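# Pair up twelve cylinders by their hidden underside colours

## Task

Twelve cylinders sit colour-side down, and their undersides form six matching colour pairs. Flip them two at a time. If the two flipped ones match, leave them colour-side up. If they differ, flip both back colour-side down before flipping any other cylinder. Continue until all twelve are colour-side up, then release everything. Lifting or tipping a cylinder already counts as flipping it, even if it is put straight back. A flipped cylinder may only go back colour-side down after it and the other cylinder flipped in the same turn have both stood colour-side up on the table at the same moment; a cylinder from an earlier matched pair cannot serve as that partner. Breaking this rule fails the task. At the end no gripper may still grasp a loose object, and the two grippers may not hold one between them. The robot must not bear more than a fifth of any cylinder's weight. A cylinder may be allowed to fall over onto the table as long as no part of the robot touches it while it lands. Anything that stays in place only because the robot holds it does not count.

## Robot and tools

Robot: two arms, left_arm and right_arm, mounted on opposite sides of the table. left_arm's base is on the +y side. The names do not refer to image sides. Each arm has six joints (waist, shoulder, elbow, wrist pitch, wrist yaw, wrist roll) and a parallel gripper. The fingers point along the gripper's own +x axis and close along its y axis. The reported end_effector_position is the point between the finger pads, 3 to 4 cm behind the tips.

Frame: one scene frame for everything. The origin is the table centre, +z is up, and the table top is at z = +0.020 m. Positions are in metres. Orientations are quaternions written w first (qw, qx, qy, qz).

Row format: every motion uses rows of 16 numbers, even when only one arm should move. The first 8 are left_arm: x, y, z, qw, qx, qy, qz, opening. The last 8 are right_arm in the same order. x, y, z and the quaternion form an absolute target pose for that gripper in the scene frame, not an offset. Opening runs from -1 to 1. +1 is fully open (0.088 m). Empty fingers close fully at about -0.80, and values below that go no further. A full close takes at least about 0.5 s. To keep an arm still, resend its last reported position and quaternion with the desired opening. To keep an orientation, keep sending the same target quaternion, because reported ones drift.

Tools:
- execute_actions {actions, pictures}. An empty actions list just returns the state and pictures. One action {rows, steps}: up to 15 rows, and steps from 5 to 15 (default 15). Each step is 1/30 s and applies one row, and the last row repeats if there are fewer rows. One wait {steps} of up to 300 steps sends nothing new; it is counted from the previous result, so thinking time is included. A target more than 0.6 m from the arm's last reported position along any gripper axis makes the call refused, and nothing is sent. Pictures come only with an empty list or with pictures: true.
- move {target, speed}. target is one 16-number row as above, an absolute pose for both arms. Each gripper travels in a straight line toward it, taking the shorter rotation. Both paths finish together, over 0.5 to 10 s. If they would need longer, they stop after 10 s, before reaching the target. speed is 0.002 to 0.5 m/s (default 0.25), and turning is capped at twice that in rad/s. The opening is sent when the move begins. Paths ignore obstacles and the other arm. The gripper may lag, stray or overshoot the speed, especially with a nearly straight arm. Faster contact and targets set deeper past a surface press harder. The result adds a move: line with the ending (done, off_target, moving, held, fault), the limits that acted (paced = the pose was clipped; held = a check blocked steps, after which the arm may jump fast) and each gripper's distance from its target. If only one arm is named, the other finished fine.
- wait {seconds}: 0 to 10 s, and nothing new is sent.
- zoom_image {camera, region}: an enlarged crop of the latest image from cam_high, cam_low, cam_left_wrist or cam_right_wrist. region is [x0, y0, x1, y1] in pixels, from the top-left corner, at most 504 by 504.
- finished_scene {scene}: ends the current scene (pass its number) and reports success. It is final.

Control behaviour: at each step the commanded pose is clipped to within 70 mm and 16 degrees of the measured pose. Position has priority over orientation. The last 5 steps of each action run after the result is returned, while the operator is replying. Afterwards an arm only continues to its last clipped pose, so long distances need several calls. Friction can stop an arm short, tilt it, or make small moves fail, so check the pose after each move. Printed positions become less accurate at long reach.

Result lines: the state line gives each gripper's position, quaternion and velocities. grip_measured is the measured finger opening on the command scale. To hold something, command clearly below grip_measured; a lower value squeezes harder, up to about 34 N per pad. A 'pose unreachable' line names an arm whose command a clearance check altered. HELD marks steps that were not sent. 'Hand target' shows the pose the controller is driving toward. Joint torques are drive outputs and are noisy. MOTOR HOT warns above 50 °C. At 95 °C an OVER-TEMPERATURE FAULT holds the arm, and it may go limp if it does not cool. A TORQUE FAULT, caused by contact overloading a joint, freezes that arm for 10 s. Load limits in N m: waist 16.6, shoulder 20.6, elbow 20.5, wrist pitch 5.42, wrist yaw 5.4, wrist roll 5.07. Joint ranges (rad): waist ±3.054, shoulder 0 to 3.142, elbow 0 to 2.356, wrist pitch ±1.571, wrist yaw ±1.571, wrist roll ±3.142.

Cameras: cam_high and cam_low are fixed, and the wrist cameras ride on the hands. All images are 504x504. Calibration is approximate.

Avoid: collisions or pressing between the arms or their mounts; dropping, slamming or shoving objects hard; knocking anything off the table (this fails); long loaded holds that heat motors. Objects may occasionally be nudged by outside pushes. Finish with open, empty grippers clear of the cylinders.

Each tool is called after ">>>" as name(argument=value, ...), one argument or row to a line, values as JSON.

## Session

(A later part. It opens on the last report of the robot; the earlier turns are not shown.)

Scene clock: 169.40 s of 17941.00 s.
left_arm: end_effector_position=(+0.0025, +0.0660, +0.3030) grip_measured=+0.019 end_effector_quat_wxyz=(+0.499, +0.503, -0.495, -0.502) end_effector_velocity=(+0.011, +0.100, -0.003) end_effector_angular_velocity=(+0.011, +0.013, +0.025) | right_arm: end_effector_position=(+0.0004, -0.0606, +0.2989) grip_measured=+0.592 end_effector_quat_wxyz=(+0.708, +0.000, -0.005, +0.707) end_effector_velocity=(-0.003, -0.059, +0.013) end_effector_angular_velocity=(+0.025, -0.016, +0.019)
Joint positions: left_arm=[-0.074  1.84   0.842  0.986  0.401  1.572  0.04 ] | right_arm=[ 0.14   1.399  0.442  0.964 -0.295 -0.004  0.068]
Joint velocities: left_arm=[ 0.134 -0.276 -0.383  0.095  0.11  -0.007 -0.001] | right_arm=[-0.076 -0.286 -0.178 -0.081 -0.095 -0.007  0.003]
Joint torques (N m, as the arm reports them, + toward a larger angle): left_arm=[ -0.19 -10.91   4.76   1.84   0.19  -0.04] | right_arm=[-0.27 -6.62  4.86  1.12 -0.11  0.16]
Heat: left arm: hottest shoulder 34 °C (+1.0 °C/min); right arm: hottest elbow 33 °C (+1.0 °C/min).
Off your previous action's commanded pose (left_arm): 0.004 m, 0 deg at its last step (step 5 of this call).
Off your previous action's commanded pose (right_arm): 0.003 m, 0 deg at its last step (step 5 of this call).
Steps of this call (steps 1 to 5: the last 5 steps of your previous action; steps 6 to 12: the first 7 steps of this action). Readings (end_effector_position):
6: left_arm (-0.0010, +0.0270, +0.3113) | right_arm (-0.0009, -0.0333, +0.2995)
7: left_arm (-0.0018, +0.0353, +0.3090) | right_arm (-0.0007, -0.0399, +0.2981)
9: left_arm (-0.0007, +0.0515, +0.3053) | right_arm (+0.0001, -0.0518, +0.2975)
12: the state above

>>> move(
  target=[-0.27,0.2,0.135,0.5,0.5,0.5,-0.5,-0.4,0.055,-0.105,0.135,0.5,-0.5,0.5,0.5,0.5],
  speed=0.5,
)

>>> move(
  target=[-0.27,0.2,0.067,0.5,0.5,0.5,-0.5,-0.4,0.055,-0.105,0.072,0.5,-0.5,0.5,0.5,0.5],
  speed=0.15,
)

>>> execute_actions(
  actions=[
    {"rows":[[-0.27,0.2,0.07,0.5,0.5,0.5,-0.5,0.5,0.055,-0.105,0.077,0.5,-0.5,0.5,0.5,-0.4]],"steps":13},
  ],
)

>>> execute_actions(
  actions=[
    {"rows":[[-0.27,0.2,0.1,0.5,0.5,0.5,-0.5,0.5,0.055,-0.105,0.1,0.5,-0.5,0.5,0.5,-0.4],[-0.27,0.2,0.1,0.5,0.5,0.5,-0.5,0.5,0.055,-0.105,0.1,0.5,-0.5,0.5,0.5,-0.4],[-0.27,0.2,0.16,0.5,0.5,0.5,-0.5,0.5,0.055,-0.105,0.18,0.5,-0.5,0.5,0.5,-0.4]],"steps":15},
  ],
)

>>> move(
  target=[0,0.1,0.308,0.5,0.5,-0.5,-0.5,0.6,0,-0.03,0.297,0.707,0,0,0.707,-0.4],
  speed=0.5,
)

>>> move(
  target=[0,0.02,0.308,0.5,0.5,-0.5,-0.5,0.6,0,-0.03,0.297,0.707,0,0,0.707,-0.4],
  speed=0.2,
)

>>> execute_actions(
  actions=[
    {"rows":[[0,0.02,0.308,0.5,0.5,-0.5,-0.5,-0.4,0,-0.03,0.297,0.707,0,0,0.707,-0.4]],"steps":15},
  ],
)

>>> execute_actions(
  actions=[
    {"rows":[[0,0.02,0.308,0.5,0.5,-0.5,-0.5,-0.4,0,-0.03,0.297,0.707,0,0,0.707,0.6]],"steps":10},
  ],
)

>>> execute_actions(
  actions=[
    {"rows":[[0,0.08,0.308,0.5,0.5,-0.5,-0.5,-0.4,0,-0.07,0.297,0.707,0,0,0.707,0.6]],"steps":12},
  ],
)

>>> move(
  target=[-0.27,0.265,0.155,0.5,0.5,0.5,-0.5,-0.4,-0.156,-0.262,0.135,0.5,-0.5,0.5,0.5,0.5],
  speed=0.5,
)

Scene clock: 173.00 s of 17941.00 s.
left_arm: end_effector_position=(-0.2693, +0.2001, +0.1355) grip_measured=+0.017 end_effector_quat_wxyz=(+0.500, +0.495, +0.503, -0.502) end_effector_velocity=(-0.002, +0.005, -0.000) end_effector_angular_velocity=(+0.023, -0.001, +0.015) | right_arm: end_effector_position=(+0.0546, -0.1076, +0.1384) grip_measured=+0.500 end_effector_quat_wxyz=(+0.500, -0.497, +0.498, +0.505) end_effector_velocity=(-0.003, -0.001, -0.003) end_effector_angular_velocity=(-0.022, +0.016, +0.010)
Joint positions: left_arm=[-0.868  1.995  1.298 -0.865  0.007 -0.396  0.04 ] | right_arm=[ 0.073  1.929  1.308 -0.943 -0.009 -0.367  0.064]
Joint velocities: left_arm=[-0.007  0.002  0.002 -0.022  0.007 -0.022 -0.   ] | right_arm=[ 0.002  0.017  0.012 -0.022 -0.007 -0.007 -0.   ]
Joint torques (N m, as the arm reports them, + toward a larger angle): left_arm=[-0.21 -7.61  6.23  0.19  0.13 -0.1 ] | right_arm=[ 0.26 -8.15  6.74 -0.09  0.   -0.15]
Heat: left arm: hottest shoulder 34 °C (+1.0 °C/min); right arm: hottest elbow 33 °C (+1.0 °C/min).
Hand target (left_arm): -0.271, +0.199, +0.133; +0.499, +0.495, +0.506, -0.500
Hand target (right_arm): +0.054, -0.106, +0.136; +0.496, -0.501, +0.499, +0.504
Off your previous action's commanded pose (left_arm): 0.007 m, 0 deg at its last step (step 5 of this call).
Off your previous action's commanded pose (right_arm): 0.005 m, 1 deg at its last step (step 5 of this call).
Off the commanded pose (left_arm): 0.001 m, 1 deg.
Off the commanded pose (right_arm): 0.004 m, 1 deg.
Kept back: nothing.
move: done
camera_calibration (this result's frames):
cam_left_wrist: T_world_to_cam=[[-0.999708, -0.00644717, -0.0232725, -0.252191], [-0.0129001, 0.957255, 0.288957, -0.201429], [0.0204148, 0.289173, -0.957059, 0.150259], [0, 0, 0, 1]] pos_world=[-0.257783, 0.147742, 0.196142]
cam_right_wrist: T_world_to_cam=[[0.997749, 0.0623818, 0.0246144, -0.0447999], [0.0522723, -0.953357, 0.297284, -0.11344], [0.0420114, -0.295328, -0.954472, 0.177968], [0, 0, 0, 1]] pos_world=[0.0431522, -0.0527953, 0.204692]

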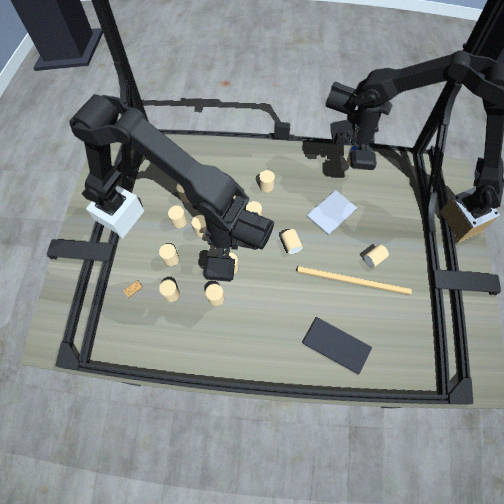

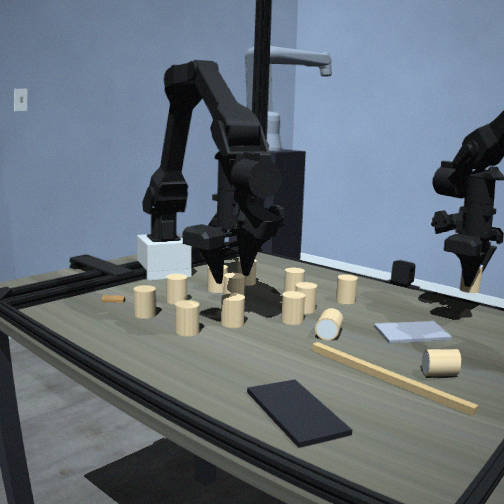

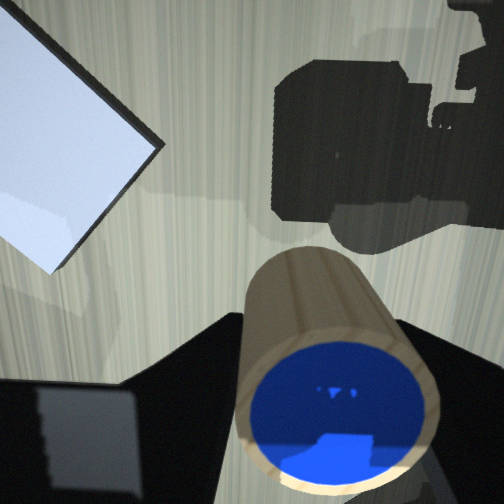

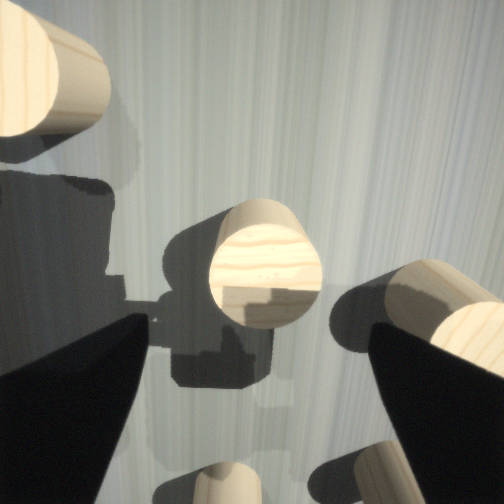

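Scene clock: 173.97 s of 17941.00 s.
left_arm: end_effector_position=(-0.2712, +0.1956, +0.0742) grip_measured=+0.016 end_effector_quat_wxyz=(+0.503, +0.492, +0.500, -0.506) end_effector_velocity=(+0.000, +0.000, -0.003) end_effector_angular_velocity=(-0.000, -0.008, +0.005) | right_arm: end_effector_position=(+0.0565, -0.1024, +0.0787) grip_measured=+0.500 end_effector_quat_wxyz=(+0.505, -0.497, +0.494, +0.504) end_effector_velocity=(-0.003, -0.002, -0.003) end_effector_angular_velocity=(-0.013, +0.013, -0.005)
Joint positions: left_arm=[-0.87   2.127  1.218 -0.642  0.003 -0.396  0.04 ] | right_arm=[ 0.076  2.045  1.213 -0.72  -0.003 -0.363  0.064]
Joint velocities: left_arm=[-0.002  0.007 -0.002  0.007 -0.007 -0.007  0.   ] | right_arm=[ 0.002  0.007 -0.002 -0.007 -0.007  0.007 -0.   ]
Joint torques (N m, as the arm reports them, + toward a larger angle): left_arm=[-0.32 -7.75  3.58  0.55 -0.17  0.05] | right_arm=[ 0.27 -8.41  3.92  0.3   0.01  0.18]
Heat: left arm: hottest shoulder 34 °C (+1.0 °C/min); right arm: hottest elbow 33 °C (+1.0 °C/min).
Hand target (left_arm): -0.270, +0.200, +0.067; +0.500, +0.500, +0.500, -0.500
Hand target (right_arm): +0.055, -0.106, +0.072; +0.500, -0.500, +0.500, +0.500
Off the commanded pose (left_arm): 0.008 m, 1 deg.
Off the commanded pose (right_arm): 0.007 m, 1 deg.
Kept back: nothing.
move: done
camera_calibration (this result's frames):
cam_left_wrist: T_world_to_cam=[[-0.999741, -0.00487726, -0.0222336, -0.256007], [-0.0108495, 0.960783, 0.277088, -0.178677], [0.0200103, 0.277257, -0.960587, 0.0953511], [0, 0, 0, 1]] pos_world=[-0.259788, 0.143984, 0.13541]
cam_right_wrist: T_world_to_cam=[[0.997557, 0.0605505, 0.034852, -0.0466065], [0.0478627, -0.955698, 0.290433, -0.0903585], [0.0508938, -0.288055, -0.956261, 0.122779], [0, 0, 0, 1]] pos_world=[0.0445687, -0.0481661, 0.145277]

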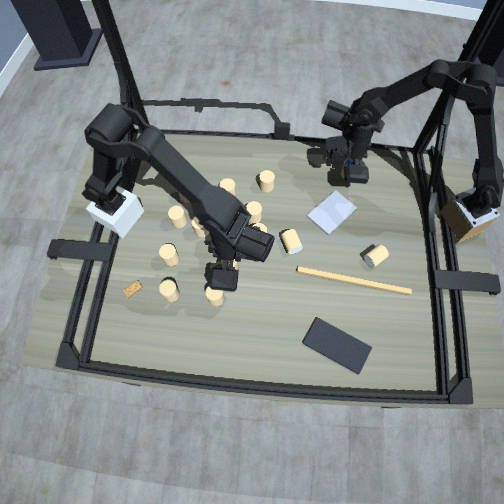

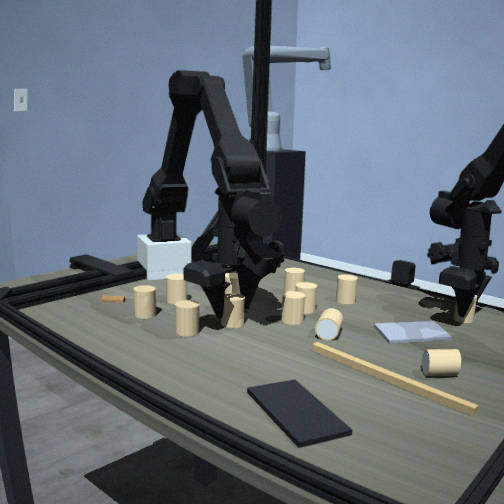

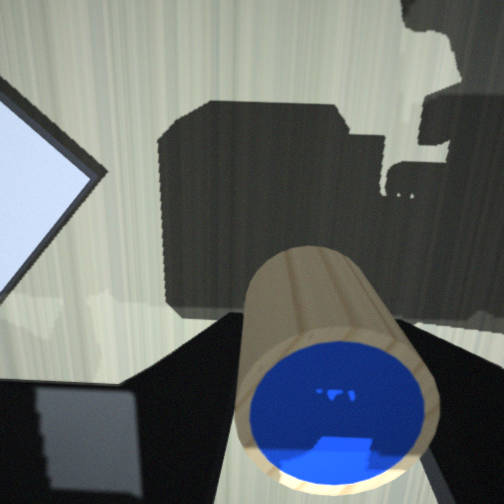

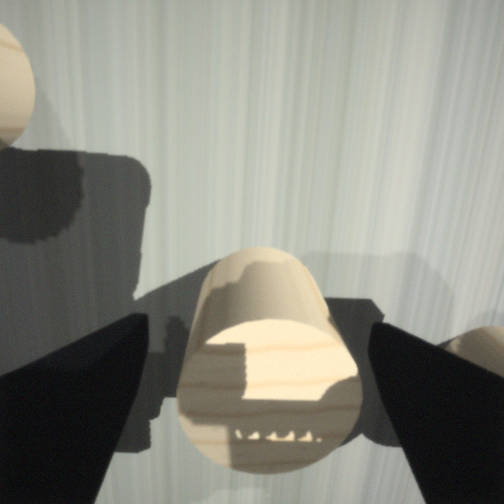

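Scene clock: 174.23 s of 17941.00 s.
left_arm: end_effector_position=(-0.2709, +0.1963, +0.0741) grip_measured=+0.413 end_effector_quat_wxyz=(+0.503, +0.493, +0.500, -0.505) end_effector_velocity=(-0.002, +0.006, -0.002) end_effector_angular_velocity=(+0.019, +0.000, -0.000) | right_arm: end_effector_position=(+0.0561, -0.1042, +0.0787) grip_measured=+0.023 end_effector_quat_wxyz=(+0.502, -0.499, +0.496, +0.502) end_effector_velocity=(-0.003, -0.008, +0.000) end_effector_angular_velocity=(-0.032, +0.020, +0.005)
Joint positions: left_arm=[-0.87   2.127  1.218 -0.644  0.003 -0.396  0.059] | right_arm=[ 0.076  2.045  1.213 -0.728 -0.001 -0.363  0.04 ]
Joint velocities: left_arm=[-0.007  0.002 -0.007 -0.007  0.007 -0.007  0.03 ] | right_arm=[-0.002 -0.002 -0.002 -0.037 -0.007 -0.007 -0.001]
Joint torques (N m, as the arm reports them, + toward a larger angle): left_arm=[-0.19 -8.76  3.96  0.24 -0.2  -0.01] | right_arm=[ 0.22 -9.34  5.24 -0.11 -0.05  0.16]
Heat: left arm: hottest shoulder 34 °C (+1.0 °C/min); right arm: hottest elbow 33 °C (+2.0 °C/min).
Steps of this call (steps 1 to 8: the first 8 steps of this action). Readings (end_effector_position):
1: left_arm (-0.2712, +0.1956, +0.0742) | right_arm (+0.0566, -0.1024, +0.0787)
2: left_arm (-0.2712, +0.1958, +0.0741) | right_arm (+0.0565, -0.1025, +0.0787)
4: left_arm (-0.2711, +0.1958, +0.0741) | right_arm (+0.0562, -0.1036, +0.0787)
8: the state above

Scene clock: 174.73 s of 17941.00 s.
left_arm: end_effector_position=(-0.2703, +0.1977, +0.1502) grip_measured=+0.499 end_effector_quat_wxyz=(+0.502, +0.494, +0.500, -0.504) end_effector_velocity=(-0.010, -0.024, +0.142) end_effector_angular_velocity=(-0.109, +0.037, +0.005) | right_arm: end_effector_position=(+0.0566, -0.1028, +0.1647) grip_measured=+0.023 end_effector_quat_wxyz=(+0.505, -0.498, +0.494, +0.503) end_effector_velocity=(+0.011, +0.031, +0.214) end_effector_angular_velocity=(+0.183, -0.061, -0.010)
Joint positions: left_arm=[-0.87   1.977  1.334 -0.914  0.003 -0.396  0.063] | right_arm=[ 0.076  1.907  1.388 -1.035 -0.001 -0.363  0.04 ]
Joint velocities: left_arm=[-0.002 -0.208  0.31  -0.403 -0.007 -0.007  0.001] | right_arm=[-0.002 -0.256  0.53  -0.593 -0.007  0.007 -0.   ]
Joint torques (N m, as the arm reports them, + toward a larger angle): left_arm=[-0.22 -8.74  4.56 -0.01 -0.13  0.12] | right_arm=[ 0.23 -8.4   4.96 -0.29 -0.05  0.15]
Heat: left arm: hottest shoulder 34 °C (+1.0 °C/min); right arm: hottest elbow 33 °C (+2.0 °C/min).
Off your previous action's commanded pose (left_arm): 0.005 m, 1 deg at its last step (step 5 of this call).
Off your previous action's commanded pose (right_arm): 0.002 m, 0 deg at its last step (step 5 of this call).
Steps of this call (steps 1 to 5: the last 5 steps of your previous action; steps 6 to 15: the first 10 steps of this action). Readings (end_effector_position):
6: left_arm (-0.2700, +0.1986, +0.0756) | right_arm (+0.0556, -0.1056, +0.0801)
7: left_arm (-0.2685, +0.2022, +0.0777) | right_arm (+0.0547, -0.1080, +0.0816)
9: left_arm (-0.2652, +0.2102, +0.0932) | right_arm (+0.0522, -0.1145, +0.0968)
13: left_arm (-0.2688, +0.2015, +0.1365) | right_arm (+0.0550, -0.1071, +0.1459)
15: the state above

Scene clock: 178.00 s of 17941.00 s.
left_arm: end_effector_position=(-0.0007, +0.1035, +0.3105) grip_measured=+0.600 end_effector_quat_wxyz=(+0.496, +0.500, -0.504, -0.500) end_effector_velocity=(+0.000, +0.000, -0.003) end_effector_angular_velocity=(+0.002, +0.008, -0.005) | right_arm: end_effector_position=(+0.0012, -0.0286, +0.3018) grip_measured=+0.023 end_effector_quat_wxyz=(+0.711, -0.001, -0.009, +0.704) end_effector_velocity=(-0.002, +0.000, -0.002) end_effector_angular_velocity=(-0.002, -0.007, +0.010)
Joint positions: left_arm=[-0.03   1.714  0.704  1.011  0.457  1.578  0.068] | right_arm=[ 0.177  1.521  0.556  0.977 -0.249 -0.012  0.04 ]
Joint velocities: left_arm=[ 0.002  0.007 -0.002  0.007  0.007 -0.007  0.   ] | right_arm=[ 0.002  0.007 -0.002  0.007 -0.007 -0.007  0.   ]
Joint torques (N m, as the arm reports them, + toward a larger angle): left_arm=[ 0.26 -5.96  6.53  1.84  0.13  0.05] | right_arm=[ 0.28 -5.79  4.96  1.65  0.05  0.19]
Heat: left arm: hottest shoulder 34 °C (+1.0 °C/min); right arm: hottest elbow 33 °C (+2.0 °C/min).
Hand target (left_arm): +0.001, +0.101, +0.310; +0.495, +0.500, -0.506, -0.498
Hand target (right_arm): +0.000, -0.029, +0.296; +0.711, -0.002, -0.002, +0.704
Off your previous action's commanded pose (left_arm): 0.005 m, 0 deg at its last step (step 5 of this call).
Off your previous action's commanded pose (right_arm): 0.005 m, 0 deg at its last step (step 5 of this call).
Off the commanded pose (left_arm): 0.004 m, 1 deg.
Off the commanded pose (right_arm): 0.005 m, 1 deg.
Kept back: nothing.
move: done
camera_calibration (this result's frames):
cam_left_wrist: T_world_to_cam=[[0.00808167, -0.0341972, -0.999382, 0.32639], [0.957986, 0.286806, -0.00206713, 0.00443815], [0.2867, -0.957378, 0.0350784, 0.16132], [0, 0, 0, 1]] pos_world=[-0.05314, 0.164333, 0.320539]
cam_right_wrist: T_world_to_cam=[[0.996495, -0.0406632, 0.0731024, -0.018069], [0.0578229, -0.296662, -0.95323, 0.31226], [0.0604481, 0.954117, -0.293271, 0.195585], [0, 0, 0, 1]] pos_world=[-0.0118729, -0.0947106, 0.356336]

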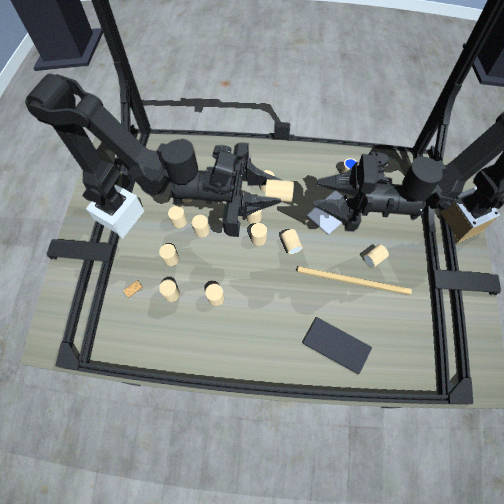

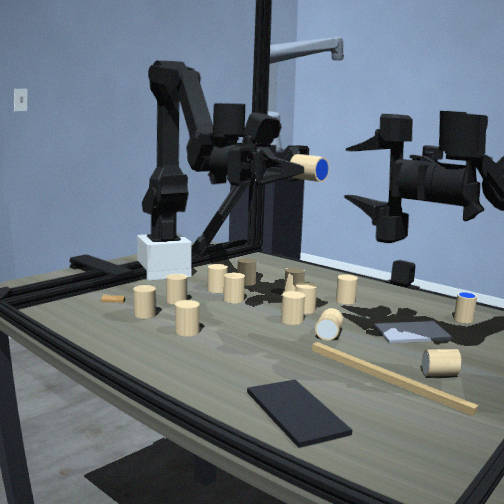

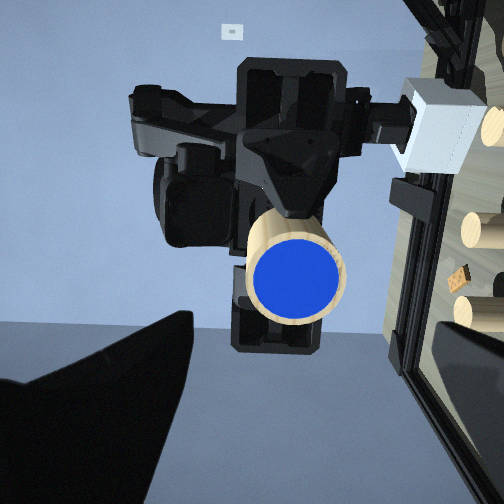

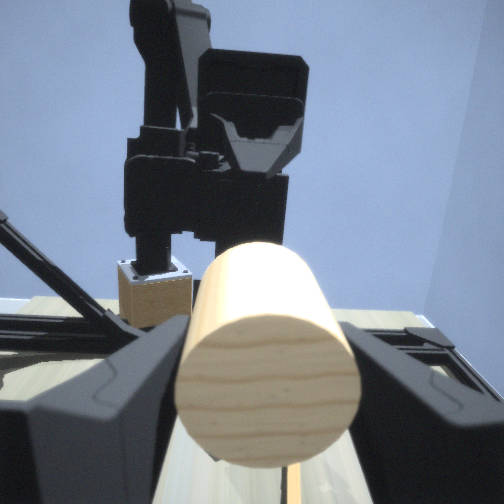

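Scene clock: 179.00 s of 17941.00 s.
left_arm: end_effector_position=(-0.0003, +0.0238, +0.3114) grip_measured=+0.600 end_effector_quat_wxyz=(+0.500, +0.500, -0.503, -0.497) end_effector_velocity=(+0.000, -0.002, -0.003) end_effector_angular_velocity=(+0.016, +0.028, +0.015) | right_arm: end_effector_position=(-0.0003, -0.0287, +0.3015) grip_measured=+0.023 end_effector_quat_wxyz=(+0.707, +0.001, -0.007, +0.707) end_effector_velocity=(-0.000, -0.001, +0.002) end_effector_angular_velocity=(+0.007, -0.009, +0.005)
Joint positions: left_arm=[-0.123  1.947  1.019  0.935  0.357  1.573  0.068] | right_arm=[ 0.177  1.521  0.555  0.977 -0.259 -0.005  0.04 ]
Joint velocities: left_arm=[-0.007  0.002  0.007 -0.022 -0.022 -0.022 -0.   ] | right_arm=[-0.002 -0.002 -0.002  0.007 -0.007 -0.007 -0.   ]
Joint torques (N m, as the arm reports them, + toward a larger angle): left_arm=[-0.18 -8.49  6.95  1.43 -0.17 -0.12] | right_arm=[-0.29 -6.57  4.94  1.37 -0.12  0.2 ]
Heat: left arm: hottest shoulder 34 °C (+1.0 °C/min); right arm: hottest elbow 33 °C (+2.0 °C/min).
Hand target (left_arm): -0.000, +0.020, +0.308; +0.500, +0.500, -0.500, -0.500
Hand target (right_arm): -0.000, -0.030, +0.297; +0.707, +0.000, +0.000, +0.707
Off the commanded pose (left_arm): 0.005 m, 0 deg.
Off the commanded pose (right_arm): 0.005 m, 1 deg.
Kept back: nothing.
move: done
camera_calibration (this result's frames):
cam_left_wrist: T_world_to_cam=[[0.00540881, -0.0398937, -0.999189, 0.324698], [0.955875, 0.293699, -0.00655191, 0.0281615], [0.293722, -0.955065, 0.039722, 0.0833754], [0, 0, 0, 1]] pos_world=[-0.0531644, 0.0843113, 0.321307]
cam_right_wrist: T_world_to_cam=[[0.997336, -0.0306492, 0.0661978, -0.0141625], [0.0541608, -0.2968, -0.953403, 0.312064], [0.0488685, 0.954448, -0.294349, 0.196026], [0, 0, 0, 1]] pos_world=[-0.0123563, -0.0949101, 0.35616]

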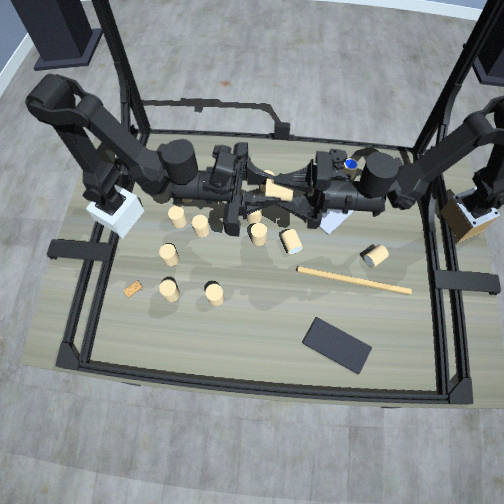

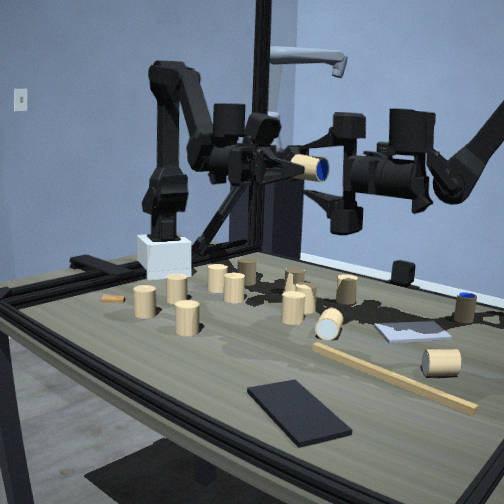

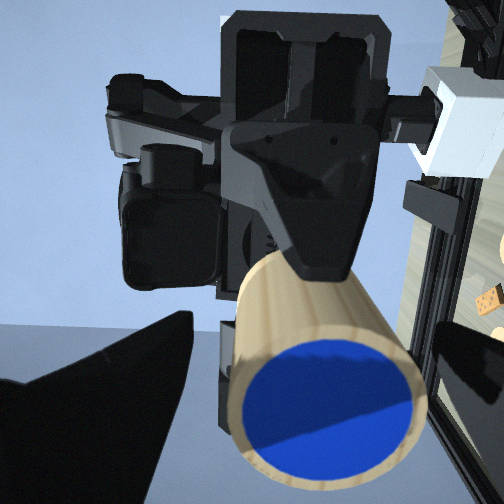

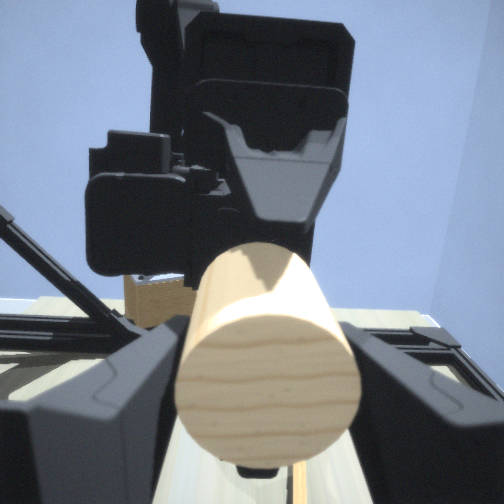

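Scene clock: 179.33 s of 17941.00 s.
left_arm: end_effector_position=(-0.0001, +0.0232, +0.3122) grip_measured=+0.020 end_effector_quat_wxyz=(+0.501, +0.499, -0.503, -0.497) end_effector_velocity=(-0.000, -0.000, +0.004) end_effector_angular_velocity=(-0.011, +0.018, +0.005) | right_arm: end_effector_position=(-0.0003, -0.0290, +0.3007) grip_measured=+0.023 end_effector_quat_wxyz=(+0.707, +0.001, -0.005, +0.707) end_effector_velocity=(+0.002, -0.001, -0.005) end_effector_angular_velocity=(-0.021, -0.002, -0.010)
Joint positions: left_arm=[-0.123  1.947  1.023  0.932  0.357  1.573  0.04 ] | right_arm=[ 0.177  1.521  0.553  0.977 -0.259 -0.004  0.04 ]
Joint velocities: left_arm=[-0.002 -0.002  0.002  0.007 -0.007 -0.022 -0.   ] | right_arm=[-0.002 -0.002 -0.002 -0.022  0.007 -0.007 -0.   ]
Joint torques (N m, as the arm reports them, + toward a larger angle): left_arm=[-0.14 -8.    6.58  1.57 -0.11 -0.13] | right_arm=[-0.26 -6.55  5.14  1.39 -0.12  0.14]
Heat: left arm: hottest shoulder 34 °C (+1.0 °C/min); right arm: hottest elbow 33 °C (+2.0 °C/min).
Steps of this call (steps 1 to 10: the first 10 steps of this action). Readings (end_effector_position):
1: left_arm (-0.0003, +0.0237, +0.3115) | right_arm (-0.0003, -0.0287, +0.3015)
2: left_arm (-0.0003, +0.0237, +0.3116) | right_arm (-0.0003, -0.0287, +0.3015)
4: left_arm (-0.0002, +0.0235, +0.3115) | right_arm (-0.0003, -0.0287, +0.3015)
8: left_arm (-0.0001, +0.0232, +0.3122) | right_arm (-0.0003, -0.0290, +0.3007)
10: the state above

Scene clock: 179.67 s of 17941.00 s.
left_arm: end_effector_position=(-0.0001, +0.0231, +0.3118) grip_measured=+0.020 end_effector_quat_wxyz=(+0.500, +0.500, -0.503, -0.497) end_effector_velocity=(+0.001, -0.002, -0.019) end_effector_angular_velocity=(+0.048, +0.025, +0.005) | right_arm: end_effector_position=(-0.0003, -0.0290, +0.3007) grip_measured=+0.189 end_effector_quat_wxyz=(+0.707, +0.001, -0.005, +0.707) end_effector_velocity=(-0.000, -0.000, -0.007) end_effector_angular_velocity=(-0.026, -0.000, +0.005)
Joint positions: left_arm=[-0.123  1.948  1.023  0.931  0.357  1.573  0.04 ] | right_arm=[ 0.177  1.521  0.553  0.977 -0.26  -0.004  0.048]
Joint velocities: left_arm=[-0.002  0.027 -0.002 -0.022 -0.007 -0.007 -0.   ] | right_arm=[-0.002  0.002 -0.002 -0.022 -0.007 -0.007  0.162]
Joint torques (N m, as the arm reports them, + toward a larger angle): left_arm=[-0.22 -8.5   6.59  1.6  -0.13 -0.12] | right_arm=[-0.25 -6.53  5.21  1.4  -0.11  0.15]
Heat: left arm: hottest shoulder 34 °C (+1.0 °C/min); right arm: hottest elbow 33 °C (+2.0 °C/min).
Off your previous action's commanded pose (left_arm): 0.005 m, 1 deg at its last step (step 5 of this call).
Off your previous action's commanded pose (right_arm): 0.004 m, 1 deg at its last step (step 5 of this call).
Steps of this call (steps 1 to 5: the last 5 steps of your previous action; steps 6 to 10: the first 5 steps of this action). Readings (end_effector_position):
6: left_arm (-0.0001, +0.0231, +0.3124) | right_arm (-0.0003, -0.0290, +0.3007)
7: left_arm (-0.0001, +0.0231, +0.3124) | right_arm (-0.0003, -0.0290, +0.3007)
9: left_arm (-0.0001, +0.0231, +0.3123) | right_arm (-0.0003, -0.0290, +0.3007)
10: the state above

Scene clock: 180.07 s of 17941.00 s.
left_arm: end_effector_position=(+0.0023, +0.0660, +0.3028) grip_measured=+0.020 end_effector_quat_wxyz=(+0.499, +0.503, -0.495, -0.502) end_effector_velocity=(+0.008, +0.100, +0.001) end_effector_angular_velocity=(-0.003, +0.008, +0.020) | right_arm: end_effector_position=(+0.0004, -0.0606, +0.2988) grip_measured=+0.592 end_effector_quat_wxyz=(+0.708, +0.000, -0.004, +0.707) end_effector_velocity=(-0.003, -0.060, +0.010) end_effector_angular_velocity=(+0.011, +0.003, +0.020)
Joint positions: left_arm=[-0.074  1.84   0.842  0.986  0.401  1.573  0.04 ] | right_arm=[ 0.14   1.399  0.442  0.964 -0.295 -0.004  0.068]
Joint velocities: left_arm=[ 0.129 -0.281 -0.388  0.11   0.11  -0.007 -0.   ] | right_arm=[-0.076 -0.291 -0.183 -0.095 -0.095  0.007  0.003]
Joint torques (N m, as the arm reports them, + toward a larger angle): left_arm=[ -0.28 -11.     4.83   1.94   0.15  -0.1 ] | right_arm=[-0.29 -6.55  4.88  1.11 -0.12  0.16]
Heat: left arm: hottest shoulder 34 °C (+1.0 °C/min); right arm: hottest elbow 33 °C (+2.0 °C/min).
Off your previous action's commanded pose (left_arm): 0.004 m, 0 deg at its last step (step 5 of this call).
Off your previous action's commanded pose (right_arm): 0.004 m, 1 deg at its last step (step 5 of this call).
Steps of this call (steps 1 to 5: the last 5 steps of your previous action; steps 6 to 12: the first 7 steps of this action). Readings (end_effector_position):
6: left_arm (-0.0009, +0.0274, +0.3104) | right_arm (-0.0009, -0.0330, +0.3004)
7: left_arm (-0.0019, +0.0355, +0.3084) | right_arm (-0.0006, -0.0397, +0.2989)
9: left_arm (-0.0008, +0.0516, +0.3049) | right_arm (-0.0000, -0.0518, +0.2977)
12: the state above

Scene clock: 183.20 s of 17941.00 s.
left_arm: end_effector_position=(-0.2691, +0.2656, +0.1540) grip_measured=+0.018 end_effector_quat_wxyz=(+0.500, +0.495, +0.504, -0.501) end_effector_velocity=(-0.003, +0.008, -0.001) end_effector_angular_velocity=(+0.041, +0.020, +0.019) | right_arm: end_effector_position=(-0.1529, -0.2641, +0.1361) grip_measured=+0.500 end_effector_quat_wxyz=(+0.499, -0.502, +0.494, +0.504) end_effector_velocity=(+0.001, -0.001, -0.001) end_effector_angular_velocity=(-0.008, -0.012, -0.005)
Joint positions: left_arm=[-0.951  1.761  1.063 -0.867  0.008 -0.479  0.04 ] | right_arm=[ 0.906  1.34   0.668 -0.894  0.005  0.456  0.064]
Joint velocities: left_arm=[-0.002  0.002 -0.002 -0.022  0.037 -0.022  0.   ] | right_arm=[ 0.002  0.007  0.002 -0.007  0.007  0.007 -0.   ]
Joint torques (N m, as the arm reports them, + toward a larger angle): left_arm=[-0.26 -5.87  5.9   0.17  0.   -0.11] | right_arm=[ 0.27 -3.66  6.65 -0.09 -0.12  0.18]
Heat: left arm: hottest shoulder 34 °C (+1.0 °C/min); right arm: hottest elbow 33 °C (+1.0 °C/min).
Hand target (left_arm): -0.272, +0.264, +0.153; +0.498, +0.496, +0.506, -0.500
Hand target (right_arm): -0.155, -0.263, +0.137; +0.498, -0.502, +0.497, +0.503
Off your previous action's commanded pose (left_arm): 0.007 m, 0 deg at its last step (step 5 of this call).
Off your previous action's commanded pose (right_arm): 0.005 m, 1 deg at its last step (step 5 of this call).
Off the commanded pose (left_arm): 0.001 m, 1 deg.
Off the commanded pose (right_arm): 0.004 m, 1 deg.
Kept back: nothing.
move: done
camera_calibration (this result's frames):
cam_left_wrist: T_world_to_cam=[[-0.999707, -0.00672127, -0.0232748, -0.251048], [-0.0132461, 0.956064, 0.292857, -0.269826], [0.0202839, 0.293079, -0.955873, 0.147755], [0, 0, 0, 1]] pos_world=[-0.257546, 0.21298, 0.214412]
cam_right_wrist: T_world_to_cam=[[0.996907, 0.0711642, 0.0333542, 0.17298], [0.0578595, -0.951761, 0.301335, -0.250469], [0.0531895, -0.298473, -0.952935, 0.138913], [0, 0, 0, 1]] pos_world=[-0.165341, -0.209235, 0.202081]

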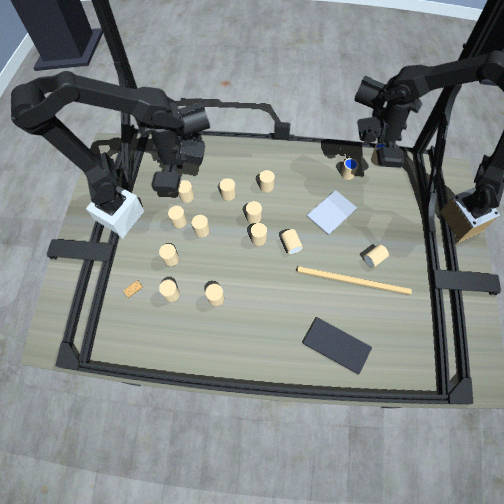

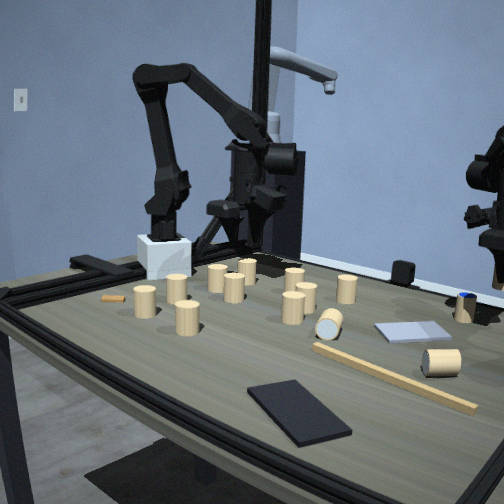

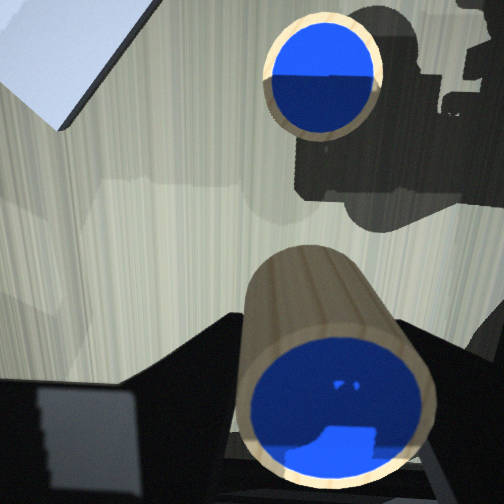

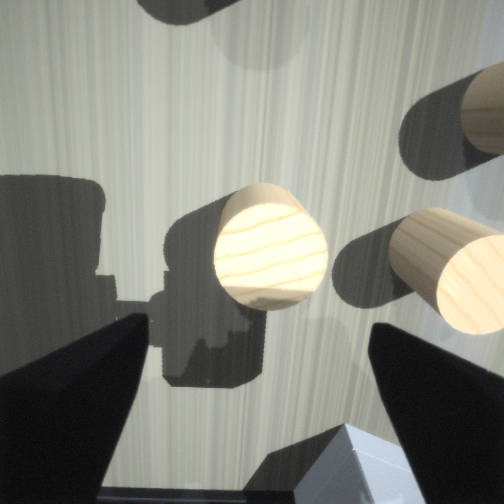

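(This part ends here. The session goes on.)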